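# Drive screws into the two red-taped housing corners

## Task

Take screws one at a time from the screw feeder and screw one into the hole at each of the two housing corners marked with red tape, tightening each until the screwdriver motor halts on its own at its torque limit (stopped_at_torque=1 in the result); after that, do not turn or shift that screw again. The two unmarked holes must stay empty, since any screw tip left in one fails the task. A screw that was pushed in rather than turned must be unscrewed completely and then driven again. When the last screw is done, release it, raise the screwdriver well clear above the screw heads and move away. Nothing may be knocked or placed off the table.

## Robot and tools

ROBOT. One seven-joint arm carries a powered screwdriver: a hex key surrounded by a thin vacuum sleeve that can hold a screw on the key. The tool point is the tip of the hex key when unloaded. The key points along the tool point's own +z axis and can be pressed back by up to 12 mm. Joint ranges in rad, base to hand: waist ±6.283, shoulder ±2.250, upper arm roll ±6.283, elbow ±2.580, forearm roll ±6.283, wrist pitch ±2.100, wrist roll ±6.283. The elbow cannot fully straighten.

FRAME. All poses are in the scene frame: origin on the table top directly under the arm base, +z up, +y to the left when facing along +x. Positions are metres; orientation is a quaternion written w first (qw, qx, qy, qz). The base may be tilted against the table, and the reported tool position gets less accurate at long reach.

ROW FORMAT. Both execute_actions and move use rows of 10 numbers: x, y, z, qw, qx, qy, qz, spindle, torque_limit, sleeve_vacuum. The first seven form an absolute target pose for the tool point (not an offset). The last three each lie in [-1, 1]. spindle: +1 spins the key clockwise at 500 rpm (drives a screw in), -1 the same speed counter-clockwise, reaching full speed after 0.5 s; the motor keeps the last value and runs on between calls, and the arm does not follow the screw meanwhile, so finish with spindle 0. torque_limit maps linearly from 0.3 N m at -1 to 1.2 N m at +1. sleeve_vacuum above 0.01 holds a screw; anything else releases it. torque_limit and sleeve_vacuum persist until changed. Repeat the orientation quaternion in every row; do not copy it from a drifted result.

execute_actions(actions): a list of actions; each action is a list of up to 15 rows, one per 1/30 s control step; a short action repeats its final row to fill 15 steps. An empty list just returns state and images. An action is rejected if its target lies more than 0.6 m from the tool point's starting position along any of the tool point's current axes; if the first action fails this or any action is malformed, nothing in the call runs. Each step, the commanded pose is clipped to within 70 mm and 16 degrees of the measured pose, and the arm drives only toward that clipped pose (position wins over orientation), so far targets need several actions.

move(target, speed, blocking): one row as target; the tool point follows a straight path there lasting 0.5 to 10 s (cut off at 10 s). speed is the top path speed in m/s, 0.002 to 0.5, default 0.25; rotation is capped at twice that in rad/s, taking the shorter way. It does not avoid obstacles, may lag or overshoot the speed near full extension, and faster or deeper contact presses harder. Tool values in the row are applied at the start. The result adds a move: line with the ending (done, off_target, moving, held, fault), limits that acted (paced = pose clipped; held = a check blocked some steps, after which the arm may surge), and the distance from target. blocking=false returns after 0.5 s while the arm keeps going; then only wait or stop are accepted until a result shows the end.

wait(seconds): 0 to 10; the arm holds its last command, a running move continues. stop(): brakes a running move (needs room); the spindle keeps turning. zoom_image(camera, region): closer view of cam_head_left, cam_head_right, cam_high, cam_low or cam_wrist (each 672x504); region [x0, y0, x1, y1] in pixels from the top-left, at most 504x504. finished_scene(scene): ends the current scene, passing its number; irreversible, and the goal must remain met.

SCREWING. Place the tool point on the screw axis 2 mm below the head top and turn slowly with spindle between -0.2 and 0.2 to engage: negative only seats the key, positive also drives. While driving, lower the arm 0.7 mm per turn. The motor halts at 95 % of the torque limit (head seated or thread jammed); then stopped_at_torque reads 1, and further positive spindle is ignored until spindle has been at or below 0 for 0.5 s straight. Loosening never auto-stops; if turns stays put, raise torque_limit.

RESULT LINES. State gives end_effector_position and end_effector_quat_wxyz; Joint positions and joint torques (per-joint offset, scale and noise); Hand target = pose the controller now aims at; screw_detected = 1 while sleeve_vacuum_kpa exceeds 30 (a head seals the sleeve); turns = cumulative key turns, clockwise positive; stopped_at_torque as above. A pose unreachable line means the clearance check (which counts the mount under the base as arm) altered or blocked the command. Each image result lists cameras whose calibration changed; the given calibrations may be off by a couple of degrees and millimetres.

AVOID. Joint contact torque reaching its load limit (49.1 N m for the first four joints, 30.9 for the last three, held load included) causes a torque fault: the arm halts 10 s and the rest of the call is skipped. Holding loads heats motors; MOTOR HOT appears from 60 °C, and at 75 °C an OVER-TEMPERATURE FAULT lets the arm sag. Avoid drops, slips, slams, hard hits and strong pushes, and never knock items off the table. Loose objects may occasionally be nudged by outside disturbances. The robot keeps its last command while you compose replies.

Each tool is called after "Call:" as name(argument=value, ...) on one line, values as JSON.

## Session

Call:
execute_actions(actions=[])

Scene clock: 0.00 s.
end_effector_position=(+0.4011, +0.0887, +0.4213) sleeve_vacuum_kpa=0 screw_detected=0 stopped_at_torque=0 turns=0.00 end_effector_quat_wxyz=(-0.050, +0.661, +0.747, +0.037)
Joint positions: [-0.052  0.218 -0.001  1.3    0.002  1.623  1.512]
Joint velocities: [-0.     0.     0.    -0.002  0.001  0.     0.001]
Joint torques (N m, as the joint torque sensors report them, + toward a larger angle): no reading
Hand target: +0.401, +0.089, +0.421; -0.050, +0.661, +0.747, +0.037
camera_calibration (this result's frames):
cam_wrist: T_world_to_cam=[[-0.135944, 0.989026, 0.0578534, 0.0407746], [0.990168, 0.13758, -0.0252825, -0.341152], [-0.0329645, 0.0538476, -0.998005, 0.696613], [0, 0, 0, 1]] pos_world=[0.366304, -0.0309025, 0.684239]

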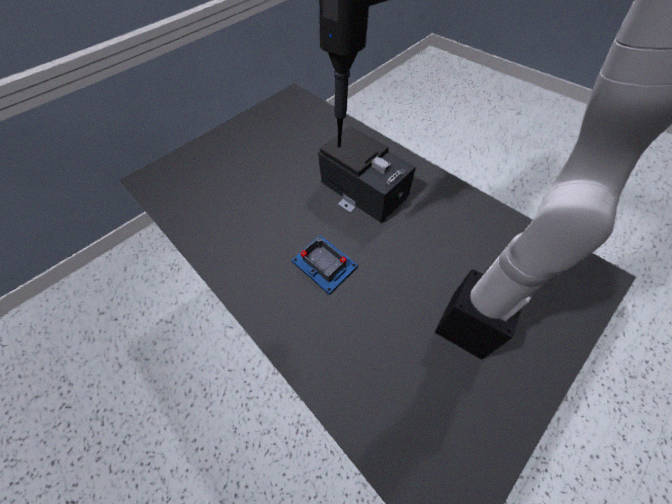

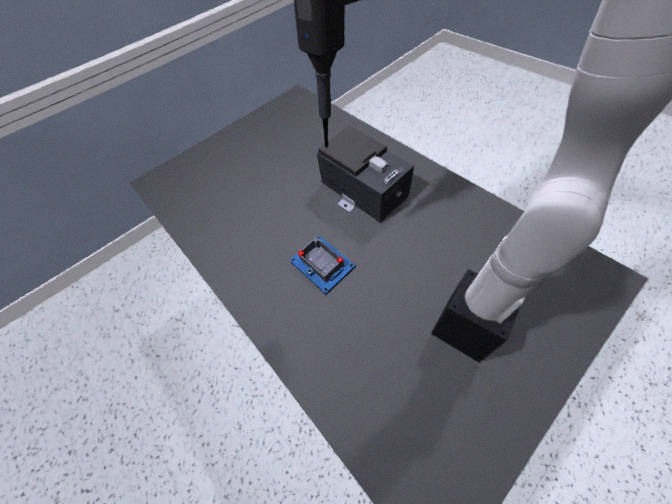

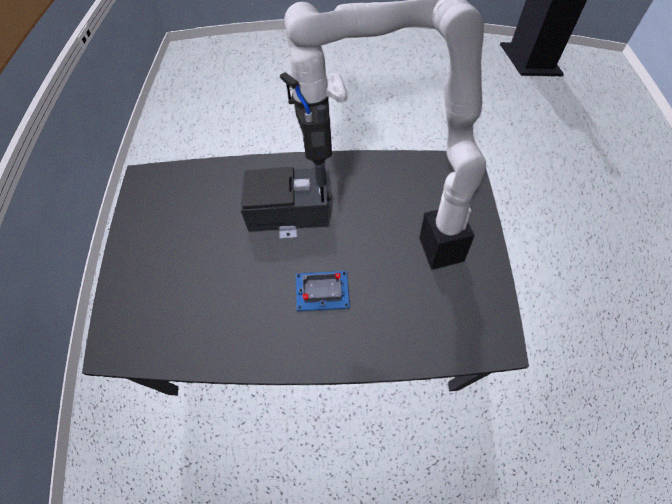

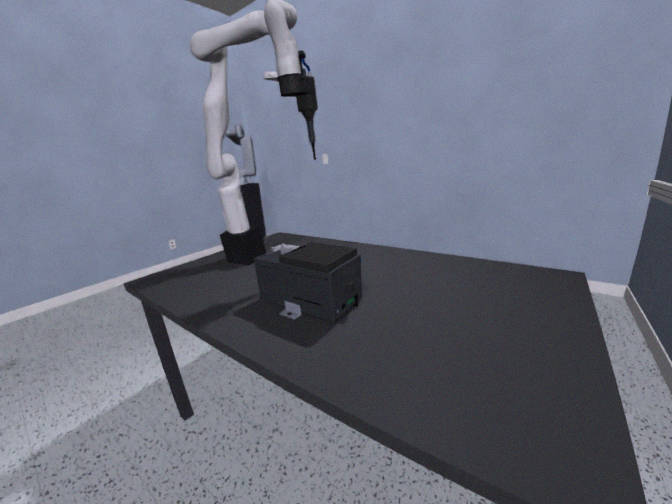

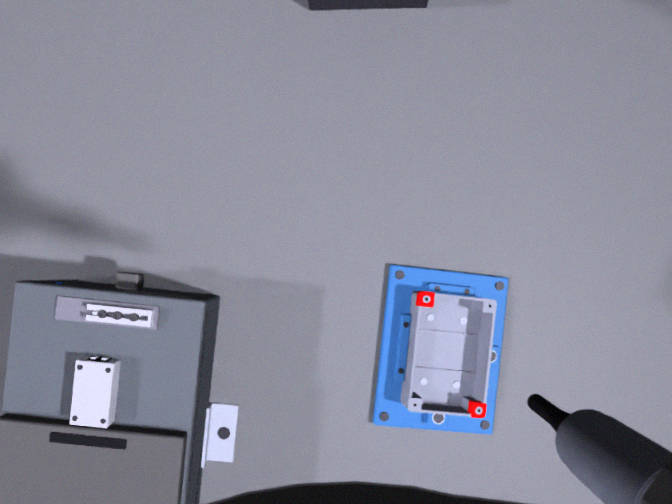

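Call:
move(target=[0.414,-0.134,0.2,0,0.663,0.749,0,0,0,0])

Call:
move(target=[0.414,-0.134,0.178,0,0.663,0.749,0,0,0,0], speed=0.05)

Call:
zoom_image(camera="cam_wrist", region=[470,340,630,460])

Scene clock: 2.97 s.
end_effector_position=(+0.4135, -0.1334, +0.2005) sleeve_vacuum_kpa=0 screw_detected=0 stopped_at_torque=0 turns=0.00 end_effector_quat_wxyz=(-0.000, +0.662, +0.749, +0.000)
Joint positions: [0.307 0.383 0.145 1.685 0.066 1.014 1.974]
Joint velocities: [ 0.003  0.005  0.005  0.001 -0.001  0.     0.001]
Joint torques (N m, as the joint torque sensors report them, + toward a larger angle): [ -2.22 -18.05  -0.29  -9.14  -0.55   0.43   0.1 ]
Hand target: +0.413, -0.134, +0.200; -0.000, +0.662, +0.749, +0.000
Off the commanded pose: 0.001 m, 0 deg.
move: done
camera_calibration (this result's frames):
cam_wrist: T_world_to_cam=[[-0.137299, 0.988305, -0.0663431, 0.300235], [0.990505, 0.136513, -0.016257, -0.330605], [-0.00701019, -0.0679452, -0.997664, 0.461536], [0, 0, 0, 1]] pos_world=[0.371923, -0.220233, 0.475002]

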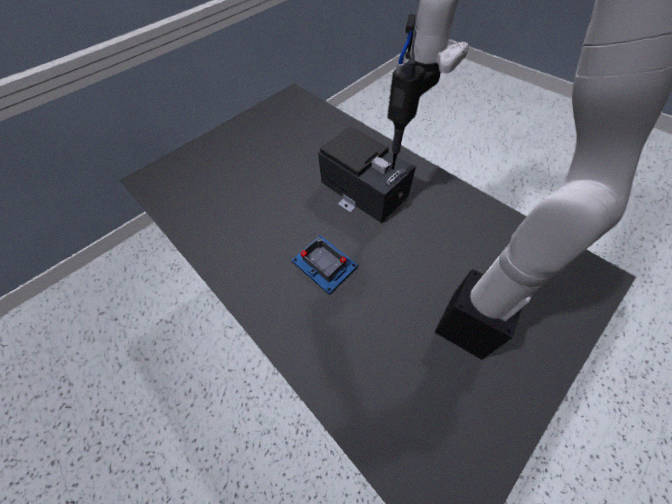

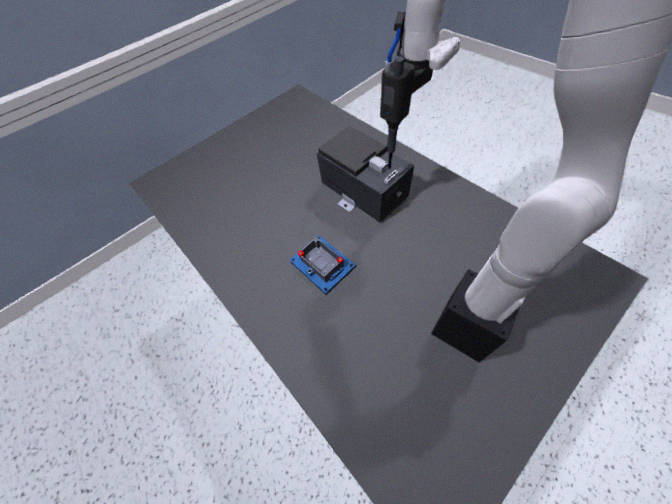

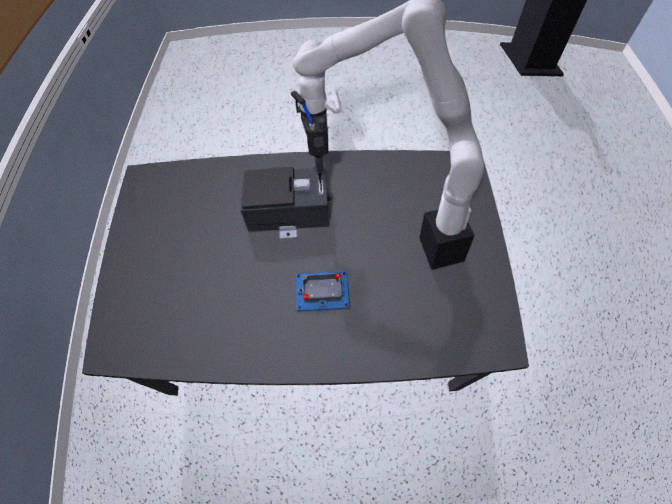

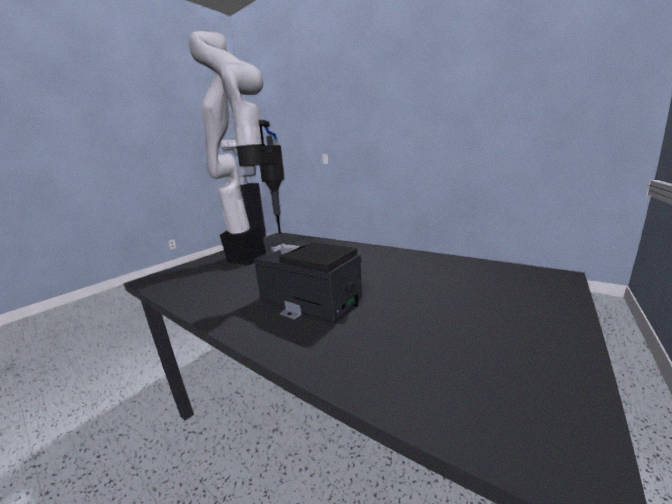

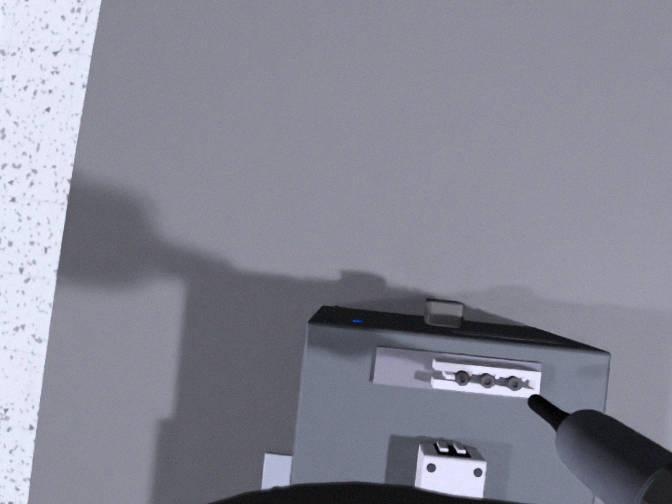

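Scene clock: 3.70 s.
end_effector_position=(+0.4141, -0.1340, +0.1781) sleeve_vacuum_kpa=0 screw_detected=0 stopped_at_torque=0 turns=0.00 end_effector_quat_wxyz=(+0.000, +0.663, +0.749, +0.000)
Joint positions: [0.315 0.414 0.144 1.717 0.064 0.95  1.975]
Joint velocities: [ 0.     0.002  0.001 -0.     0.    -0.     0.001]
Joint torques (N m, as the joint torque sensors report them, + toward a larger angle): [ -1.81 -18.3   -0.15  -8.56  -0.6    0.39   0.03]
Hand target: +0.414, -0.134, +0.178; -0.000, +0.663, +0.749, +0.000
Off the commanded pose: 0.000 m, 0 deg.
move: done
camera_calibration (this result's frames):
cam_wrist: T_world_to_cam=[[-0.135813, 0.988475, -0.0668767, 0.298899], [0.990709, 0.135017, -0.0163131, -0.3317], [-0.0070956, -0.0684709, -0.997628, 0.439127], [0, 0, 0, 1]] pos_world=[0.372328, -0.220601, 0.452664]

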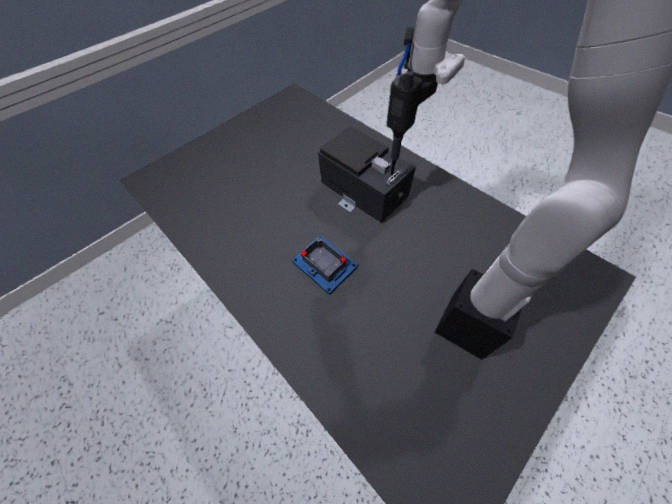

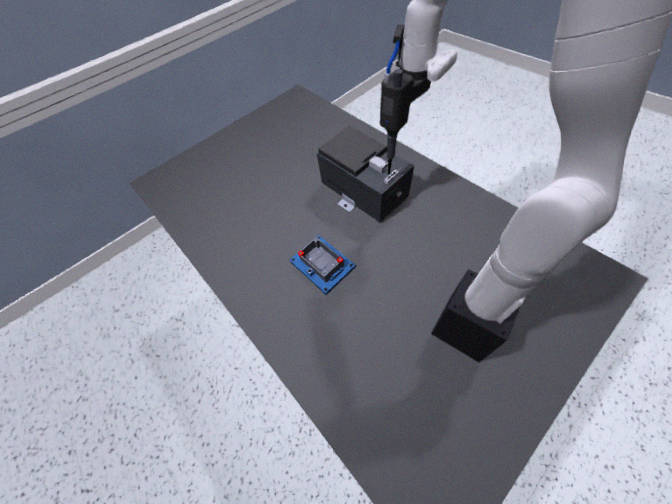

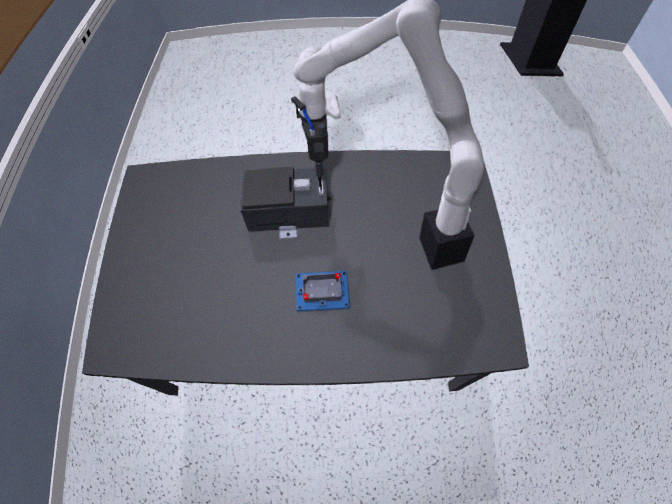

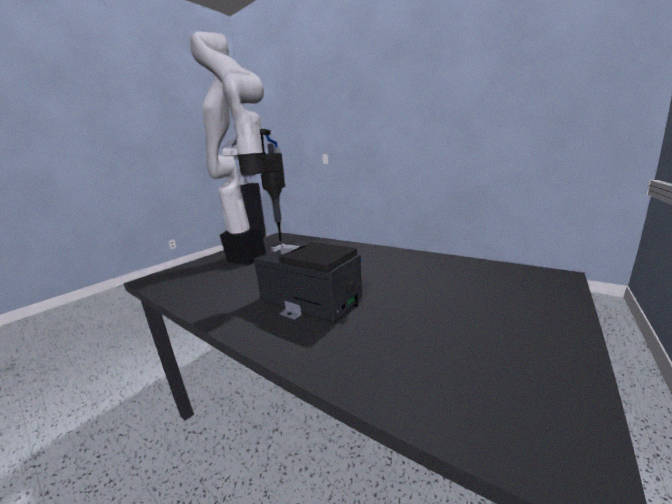

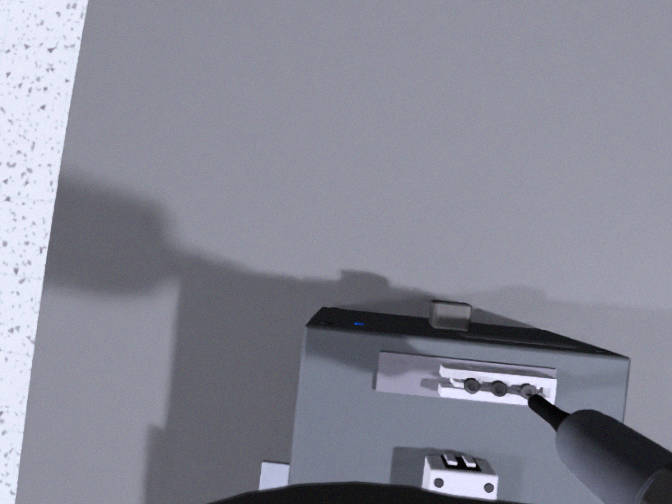

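Region (470, 340, 630, 460) of cam_wrist's 672x504 image, scaled by 3.150; it fills the top 378 rows of this view, and the rest is white.

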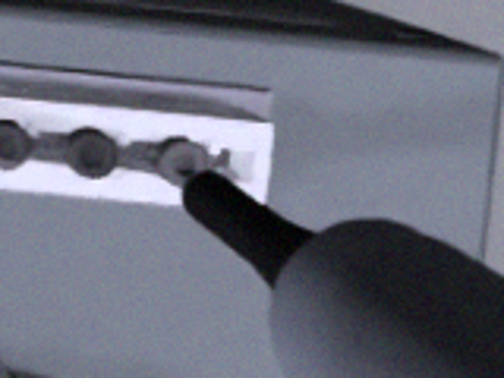

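Call:
execute_actions(actions=[[[0.4126,-0.1351,0.177,0,0.663,0.749,0,0,0,1]],[[0.4124,-0.1351,0.171,0,0.663,0.749,0,-0.15,0,1]],[[0.4122,-0.1351,0.168,0,0.663,0.749,0,-0.15,0,1]],[[0.4122,-0.1351,0.166,0,0.663,0.749,0,-0.15,0,1]],[[0.4122,-0.1351,0.166,0,0.663,0.749,0,0,0,1]]])

Call:
move(target=[0.413,-0.135,0.21,0,0.663,0.749,0,0,0,1], speed=0.1)

Call:
move(target=[0.39,0.02,0.2,0,0.663,0.749,0,0,0,1])

Call:
move(target=[0.372,0.121,0.1,0,0.663,0.749,0,0,0,1], speed=0.15)

Call:
zoom_image(camera="cam_wrist", region=[470,340,630,460])

Scene clock: 7.30 s.
end_effector_position=(+0.4133, -0.1351, +0.1672) sleeve_vacuum_kpa=14 screw_detected=0 stopped_at_torque=0 turns=-1.85 end_effector_quat_wxyz=(+0.001, +0.663, +0.749, +0.001)
Joint positions: [0.321 0.427 0.144 1.738 0.062 0.915 1.98 ]
Joint velocities: [-0.001 -0.     0.002  0.    -0.    -0.     0.001]
Joint torques (N m, as the joint torque sensors report them, + toward a larger angle): [ -1.81 -16.69  -0.15  -7.72  -0.34   0.15   0.07]
Hand target: +0.412, -0.135, +0.166; +0.000, +0.663, +0.749, -0.000
Off the commanded pose: 0.002 m, 0 deg.
camera_calibration (this result's frames):
cam_wrist: T_world_to_cam=[[-0.135394, 0.988493, -0.0674595, 0.299096], [0.990782, 0.134779, -0.0136146, -0.331449], [-0.00436586, -0.068681, -0.997629, 0.427086], [0, 0, 0, 1]] pos_world=[0.370755, -0.221649, 0.441738]

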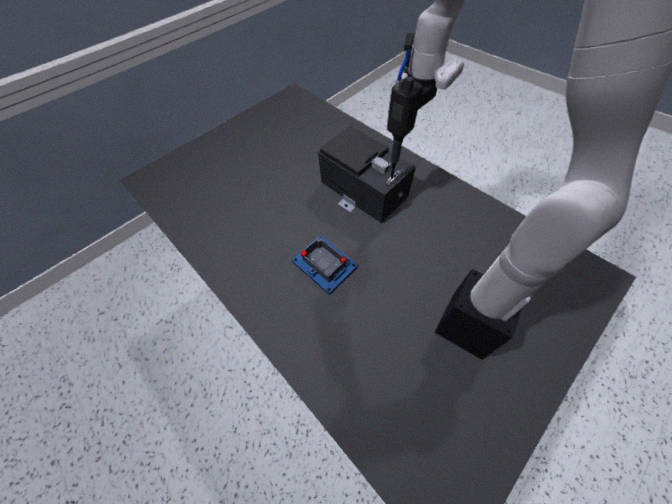

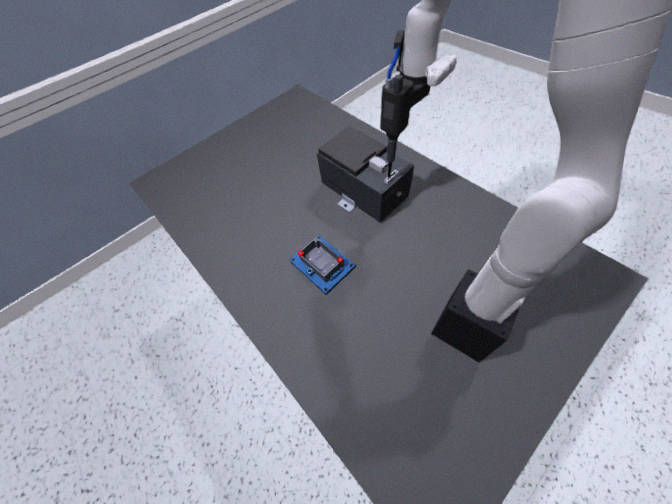

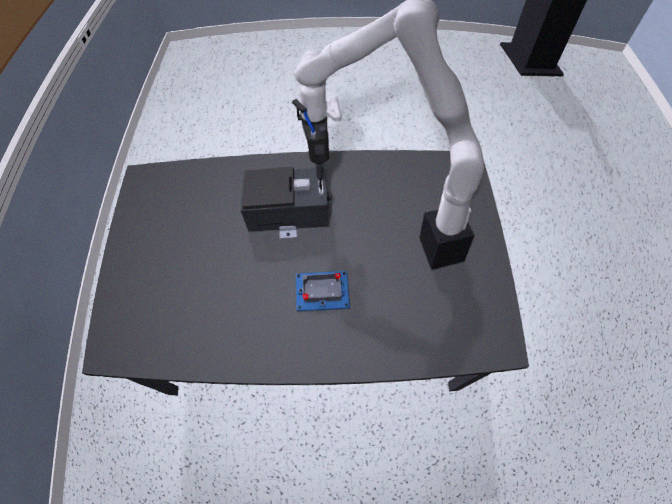

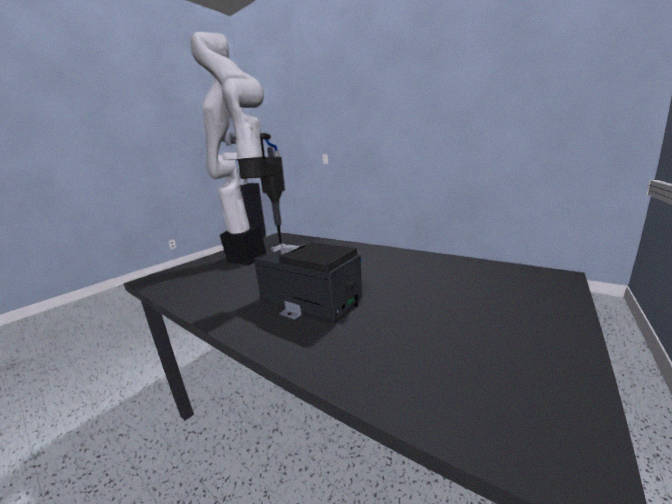

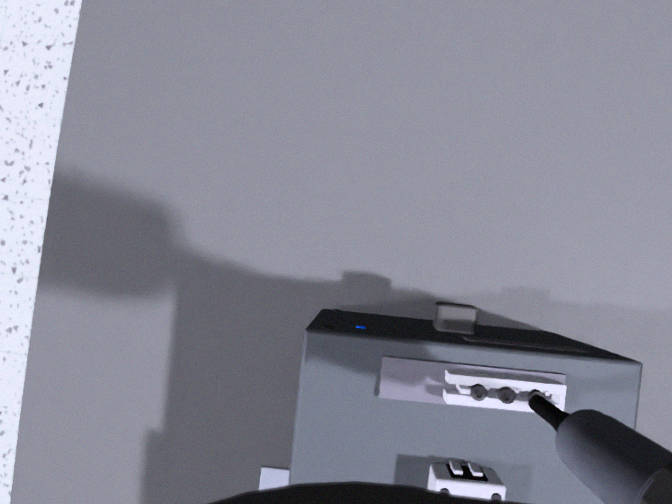

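Scene clock: 8.03 s.
end_effector_position=(+0.4129, -0.1351, +0.2099) sleeve_vacuum_kpa=14 screw_detected=0 stopped_at_torque=0 turns=-1.85 end_effector_quat_wxyz=(-0.000, +0.663, +0.749, -0.000)
Joint positions: [0.306 0.371 0.147 1.67  0.066 1.042 1.975]
Joint velocities: [ 0.002 -0.001 -0.002 -0.002 -0.     0.     0.001]
Joint torques (N m, as the joint torque sensors report them, + toward a larger angle): [ -1.98 -17.77  -0.49  -8.94  -0.57   0.28   0.02]
Hand target: +0.413, -0.135, +0.210; +0.000, +0.663, +0.749, -0.000
Off the commanded pose: 0.000 m, 0 deg.
move: done
camera_calibration (this result's frames):
cam_wrist: T_world_to_cam=[[-0.13535, 0.988528, -0.0670229, 0.301836], [0.990769, 0.134518, -0.0167923, -0.329802], [-0.00758391, -0.0686771, -0.99761, 0.470961], [0, 0, 0, 1]] pos_world=[0.371183, -0.221664, 0.484527]

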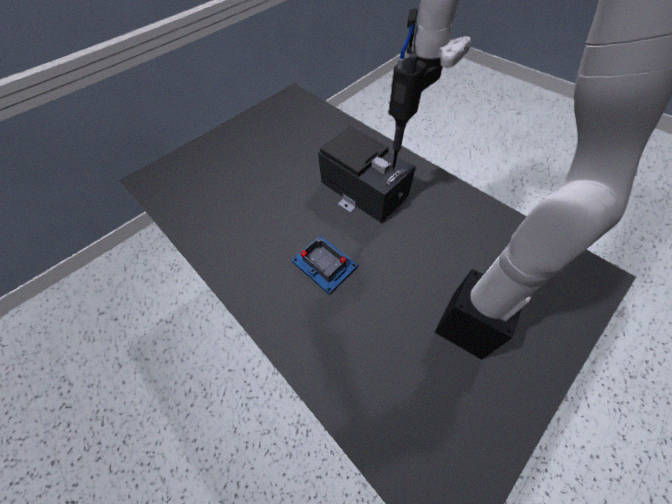

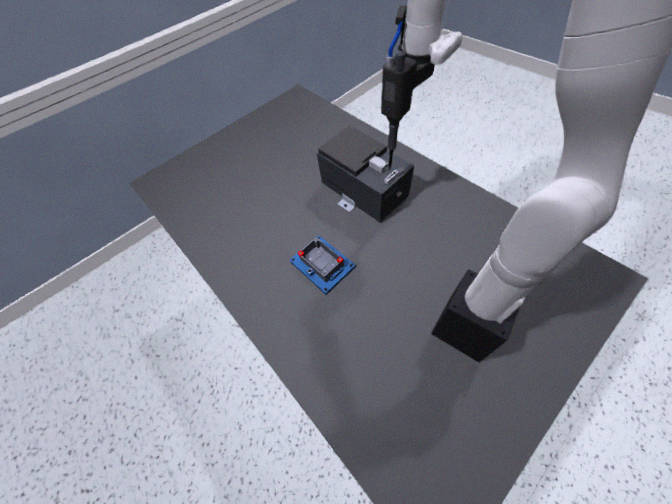

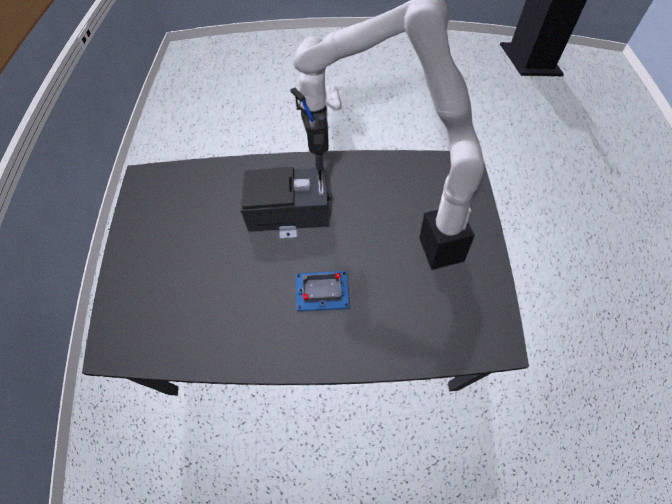

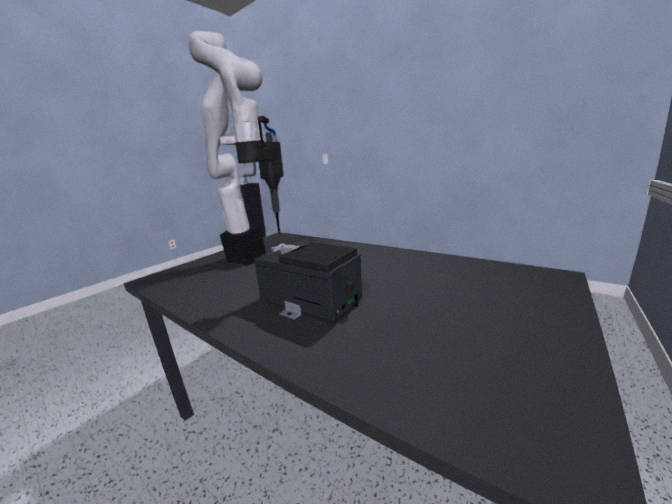

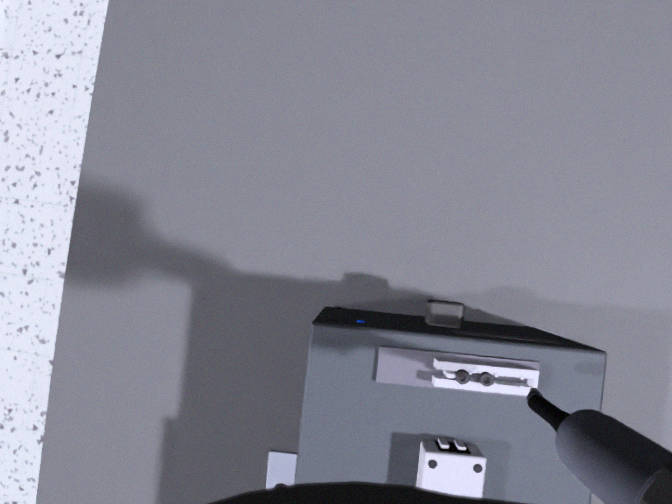

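Scene clock: 9.07 s.
end_effector_position=(+0.3907, +0.0194, +0.1998) sleeve_vacuum_kpa=39 screw_detected=1 stopped_at_torque=0 turns=-1.85 end_effector_quat_wxyz=(+0.000, +0.663, +0.748, +0.000)
Joint positions: [-0.013  0.308  0.077  1.872  0.127  0.949  1.551]
Joint velocities: [-0.007 -0.002 -0.012 -0.002  0.004  0.001 -0.006]
Joint torques (N m, as the joint torque sensors report them, + toward a larger angle): [ -2.33 -15.45  -0.85  -8.85  -0.7   -0.07  -0.14]
Hand target: +0.391, +0.020, +0.200; +0.000, +0.663, +0.749, +0.000
Off the commanded pose: 0.001 m, 0 deg.
move: done
camera_calibration (this result's frames):
cam_wrist: T_world_to_cam=[[-0.13455, 0.988634, -0.0670792, 0.145117], [0.990882, 0.133758, -0.0161842, -0.328953], [-0.00702791, -0.0686452, -0.997616, 0.471073], [0, 0, 0, 1]] pos_world=[0.34879, -0.0671302, 0.474361]

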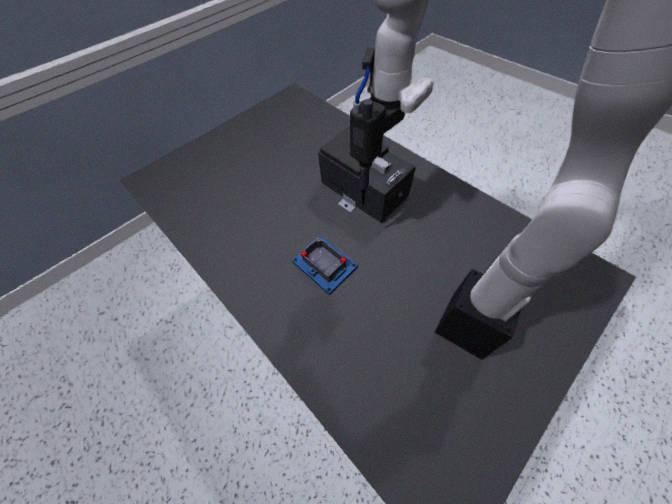

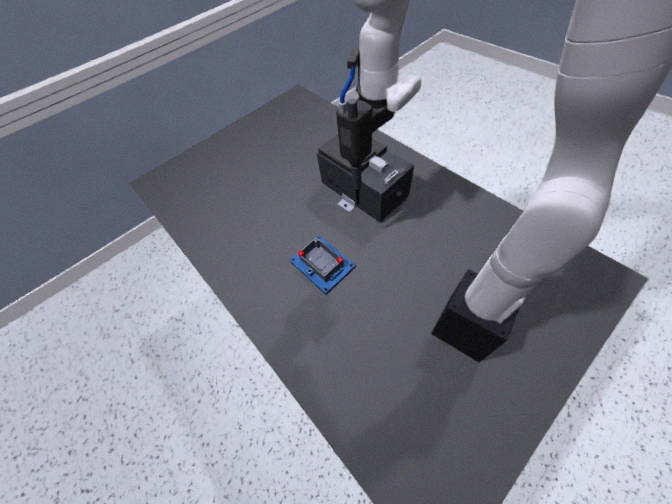

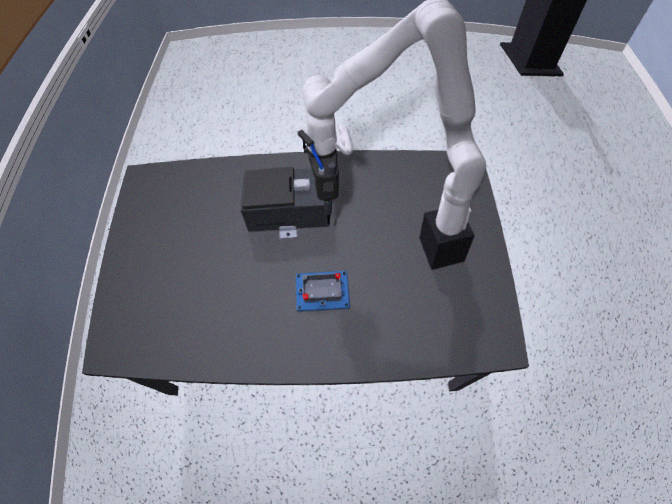

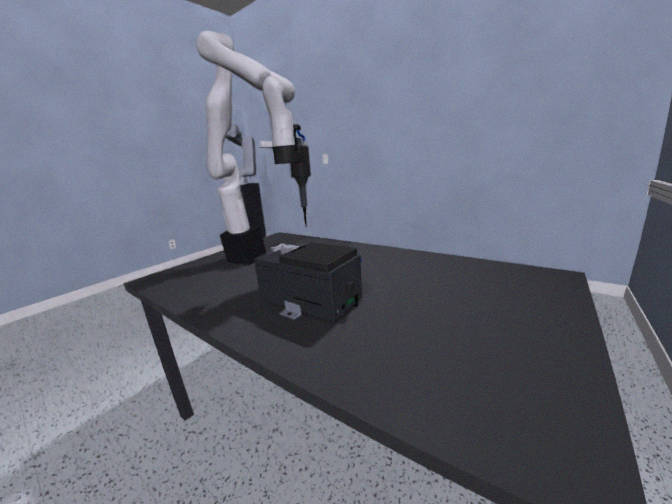

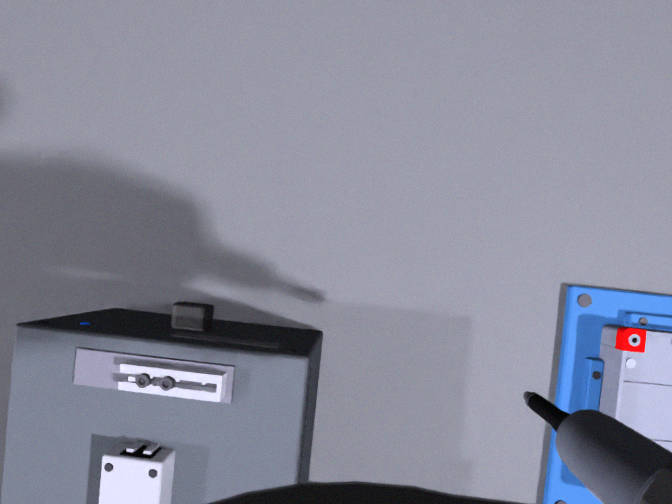

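Scene clock: 10.37 s.
end_effector_position=(+0.3728, +0.1211, +0.1002) sleeve_vacuum_kpa=39 screw_detected=1 stopped_at_torque=0 turns=-1.85 end_effector_quat_wxyz=(-0.000, +0.663, +0.749, +0.001)
Joint positions: [-0.227  0.505  0.055  2.033  0.171  0.623  1.246]
Joint velocities: [-0.006  0.006 -0.004  0.     0.003  0.    -0.003]
Joint torques (N m, as the joint torque sensors report them, + toward a larger angle): [ -2.15 -16.95  -0.61  -6.61  -0.24  -0.21   0.02]
Hand target: +0.373, +0.121, +0.100; -0.000, +0.663, +0.749, +0.000
Off the commanded pose: 0.001 m, 0 deg.
move: done
camera_calibration (this result's frames):
cam_wrist: T_world_to_cam=[[-0.135245, 0.988601, -0.0661554, 0.0357022], [0.99079, 0.134496, -0.015665, -0.326528], [-0.00658877, -0.0676648, -0.997686, 0.378356], [0, 0, 0, 1]] pos_world=[0.330842, 0.0342229, 0.374727]

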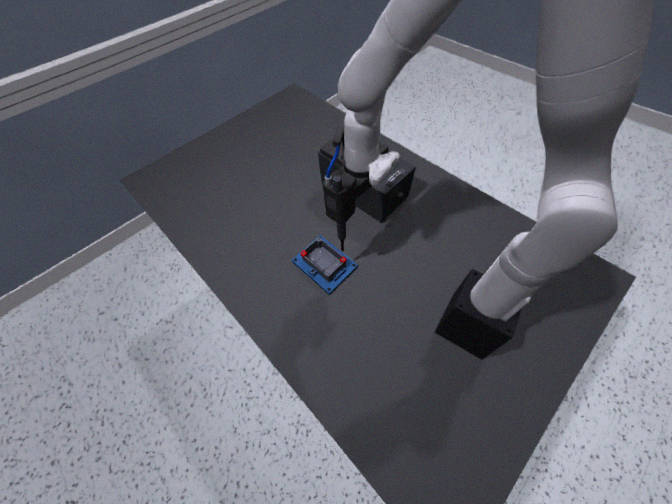

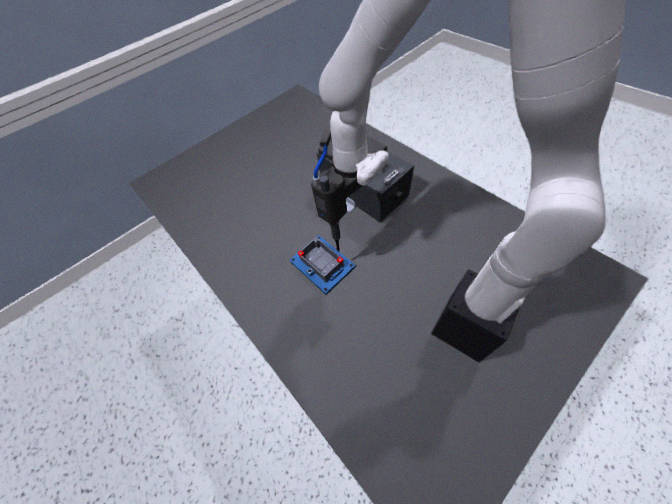

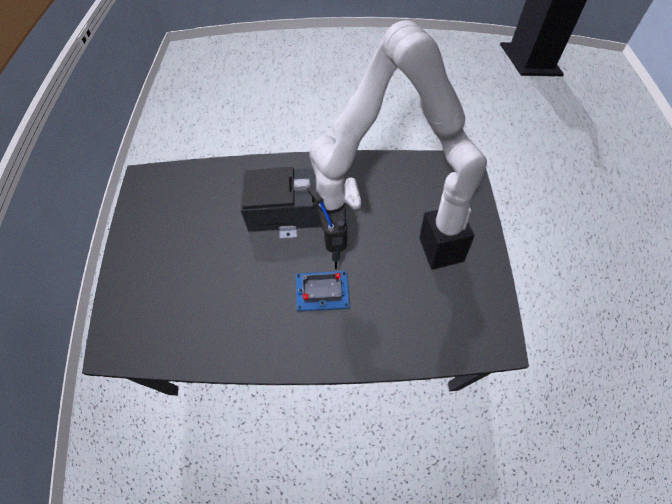

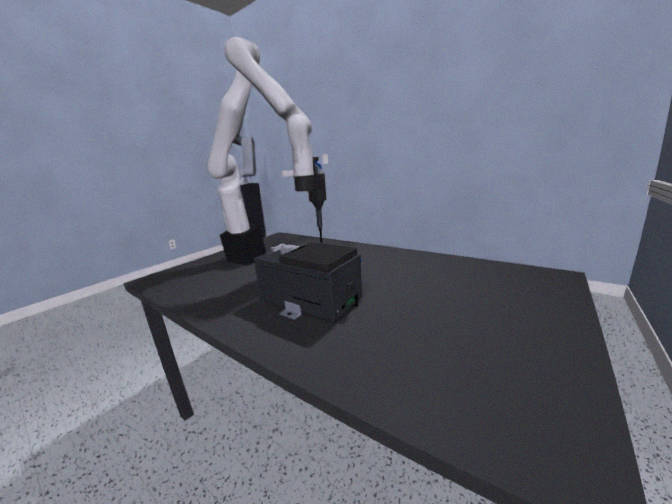

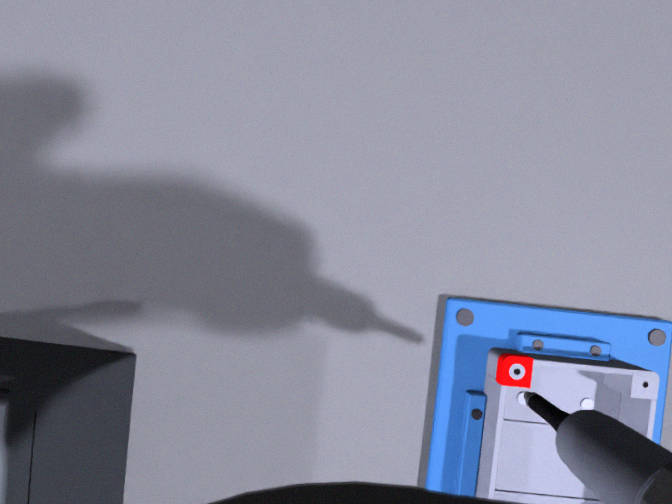

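Region (470, 340, 630, 460) of cam_wrist's 672x504 image, scaled by 3.150; it fills the top 378 rows of this view, and the rest is white.

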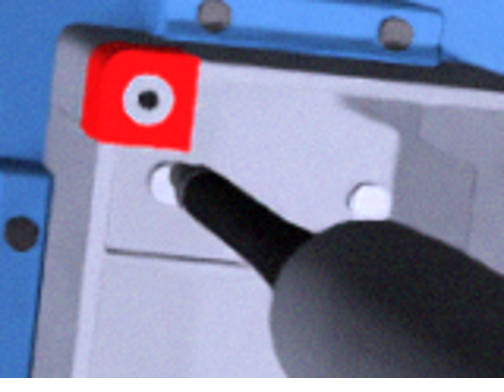

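Call:
move(target=[0.3653,0.1191,0.096,0,0.663,0.749,0,0,0,1], speed=0.02)

Call:
zoom_image(camera="cam_wrist", region=[470,340,630,460])

Call:
zoom_image(camera="cam_head_left", region=[300,220,380,280])

Scene clock: 11.60 s.
end_effector_position=(+0.3653, +0.1191, +0.0960) sleeve_vacuum_kpa=39 screw_detected=1 stopped_at_torque=0 turns=-1.85 end_effector_quat_wxyz=(-0.000, +0.663, +0.749, -0.000)
Joint positions: [-0.23   0.503  0.059  2.061  0.175  0.598  1.24 ]
Joint velocities: [-0.001 -0.001  0.001  0.001 -0.    -0.001 -0.   ]
Joint torques (N m, as the joint torque sensors report them, + toward a larger angle): [ -2.09 -16.55  -0.87  -6.19  -0.41  -0.04   0.11]
Hand target: +0.365, +0.119, +0.096; -0.000, +0.663, +0.749, +0.000
Off the commanded pose: 0.000 m, 0 deg.
move: done
camera_calibration (this result's frames):
cam_wrist: T_world_to_cam=[[-0.135664, 0.988494, -0.0668992, 0.0365706], [0.990727, 0.134847, -0.0165957, -0.318814], [-0.00738359, -0.0685303, -0.997622, 0.374302], [0, 0, 0, 1]] pos_world=[0.323583, 0.0324924, 0.370567]

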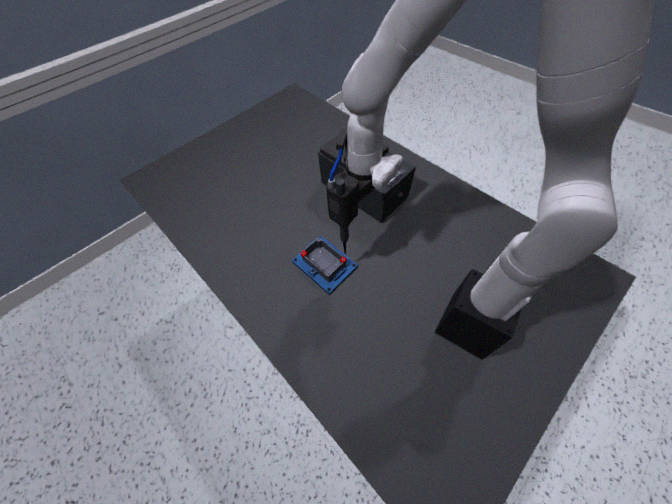

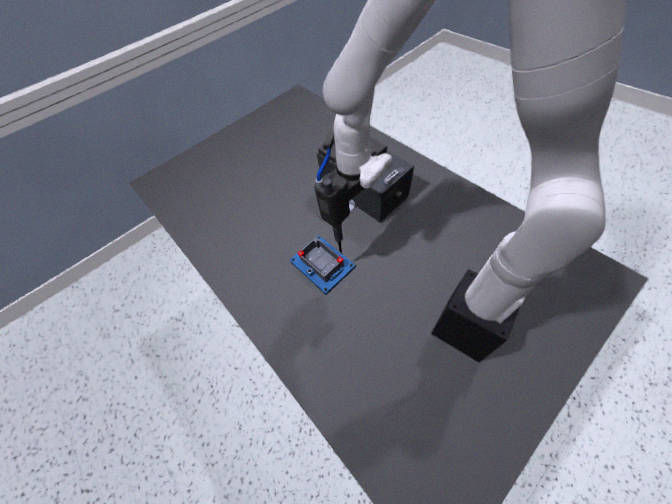

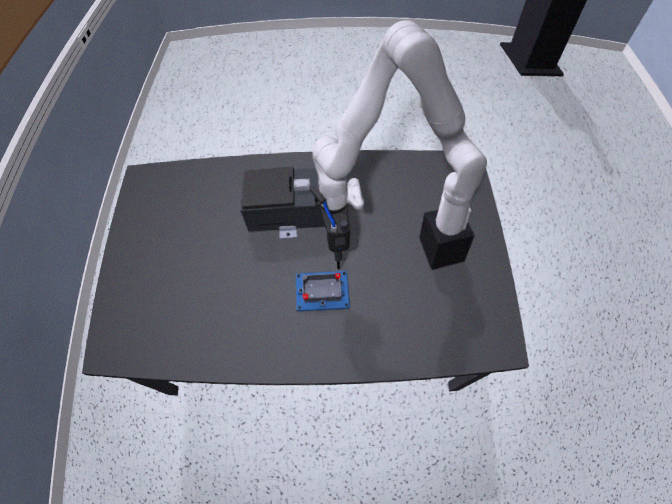

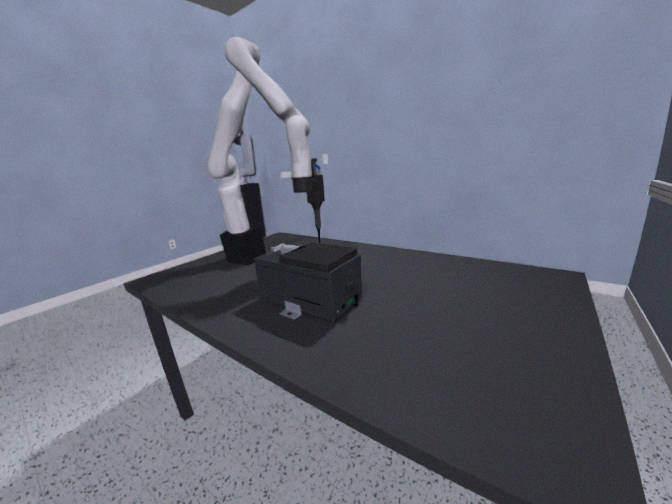

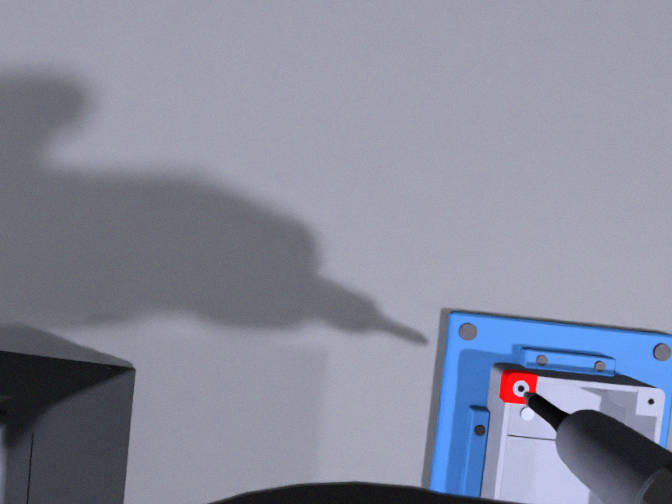

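Region (470, 340, 630, 460) of cam_wrist's 672x504 image, scaled by 3.150; it fills the top 378 rows of this view, and the rest is white.

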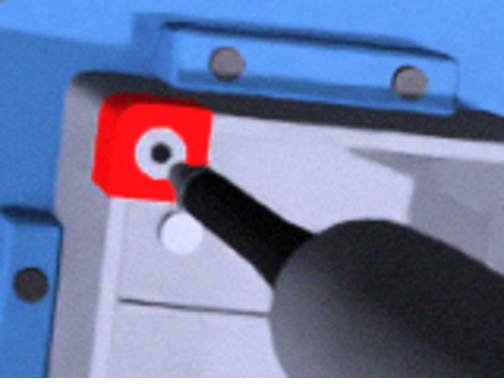

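Region (300, 220, 380, 280) of cam_head_left's 672x504 image, scaled by 6.300, with more detail than that image has; it fills the top 378 rows of this view, and the rest is white.

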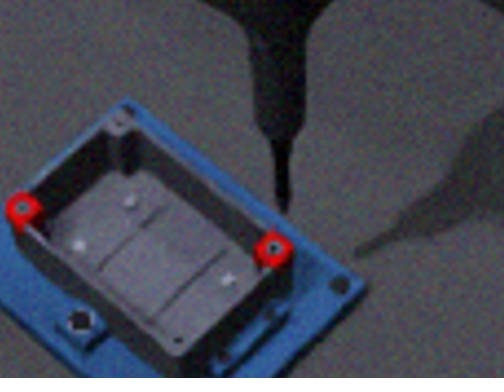

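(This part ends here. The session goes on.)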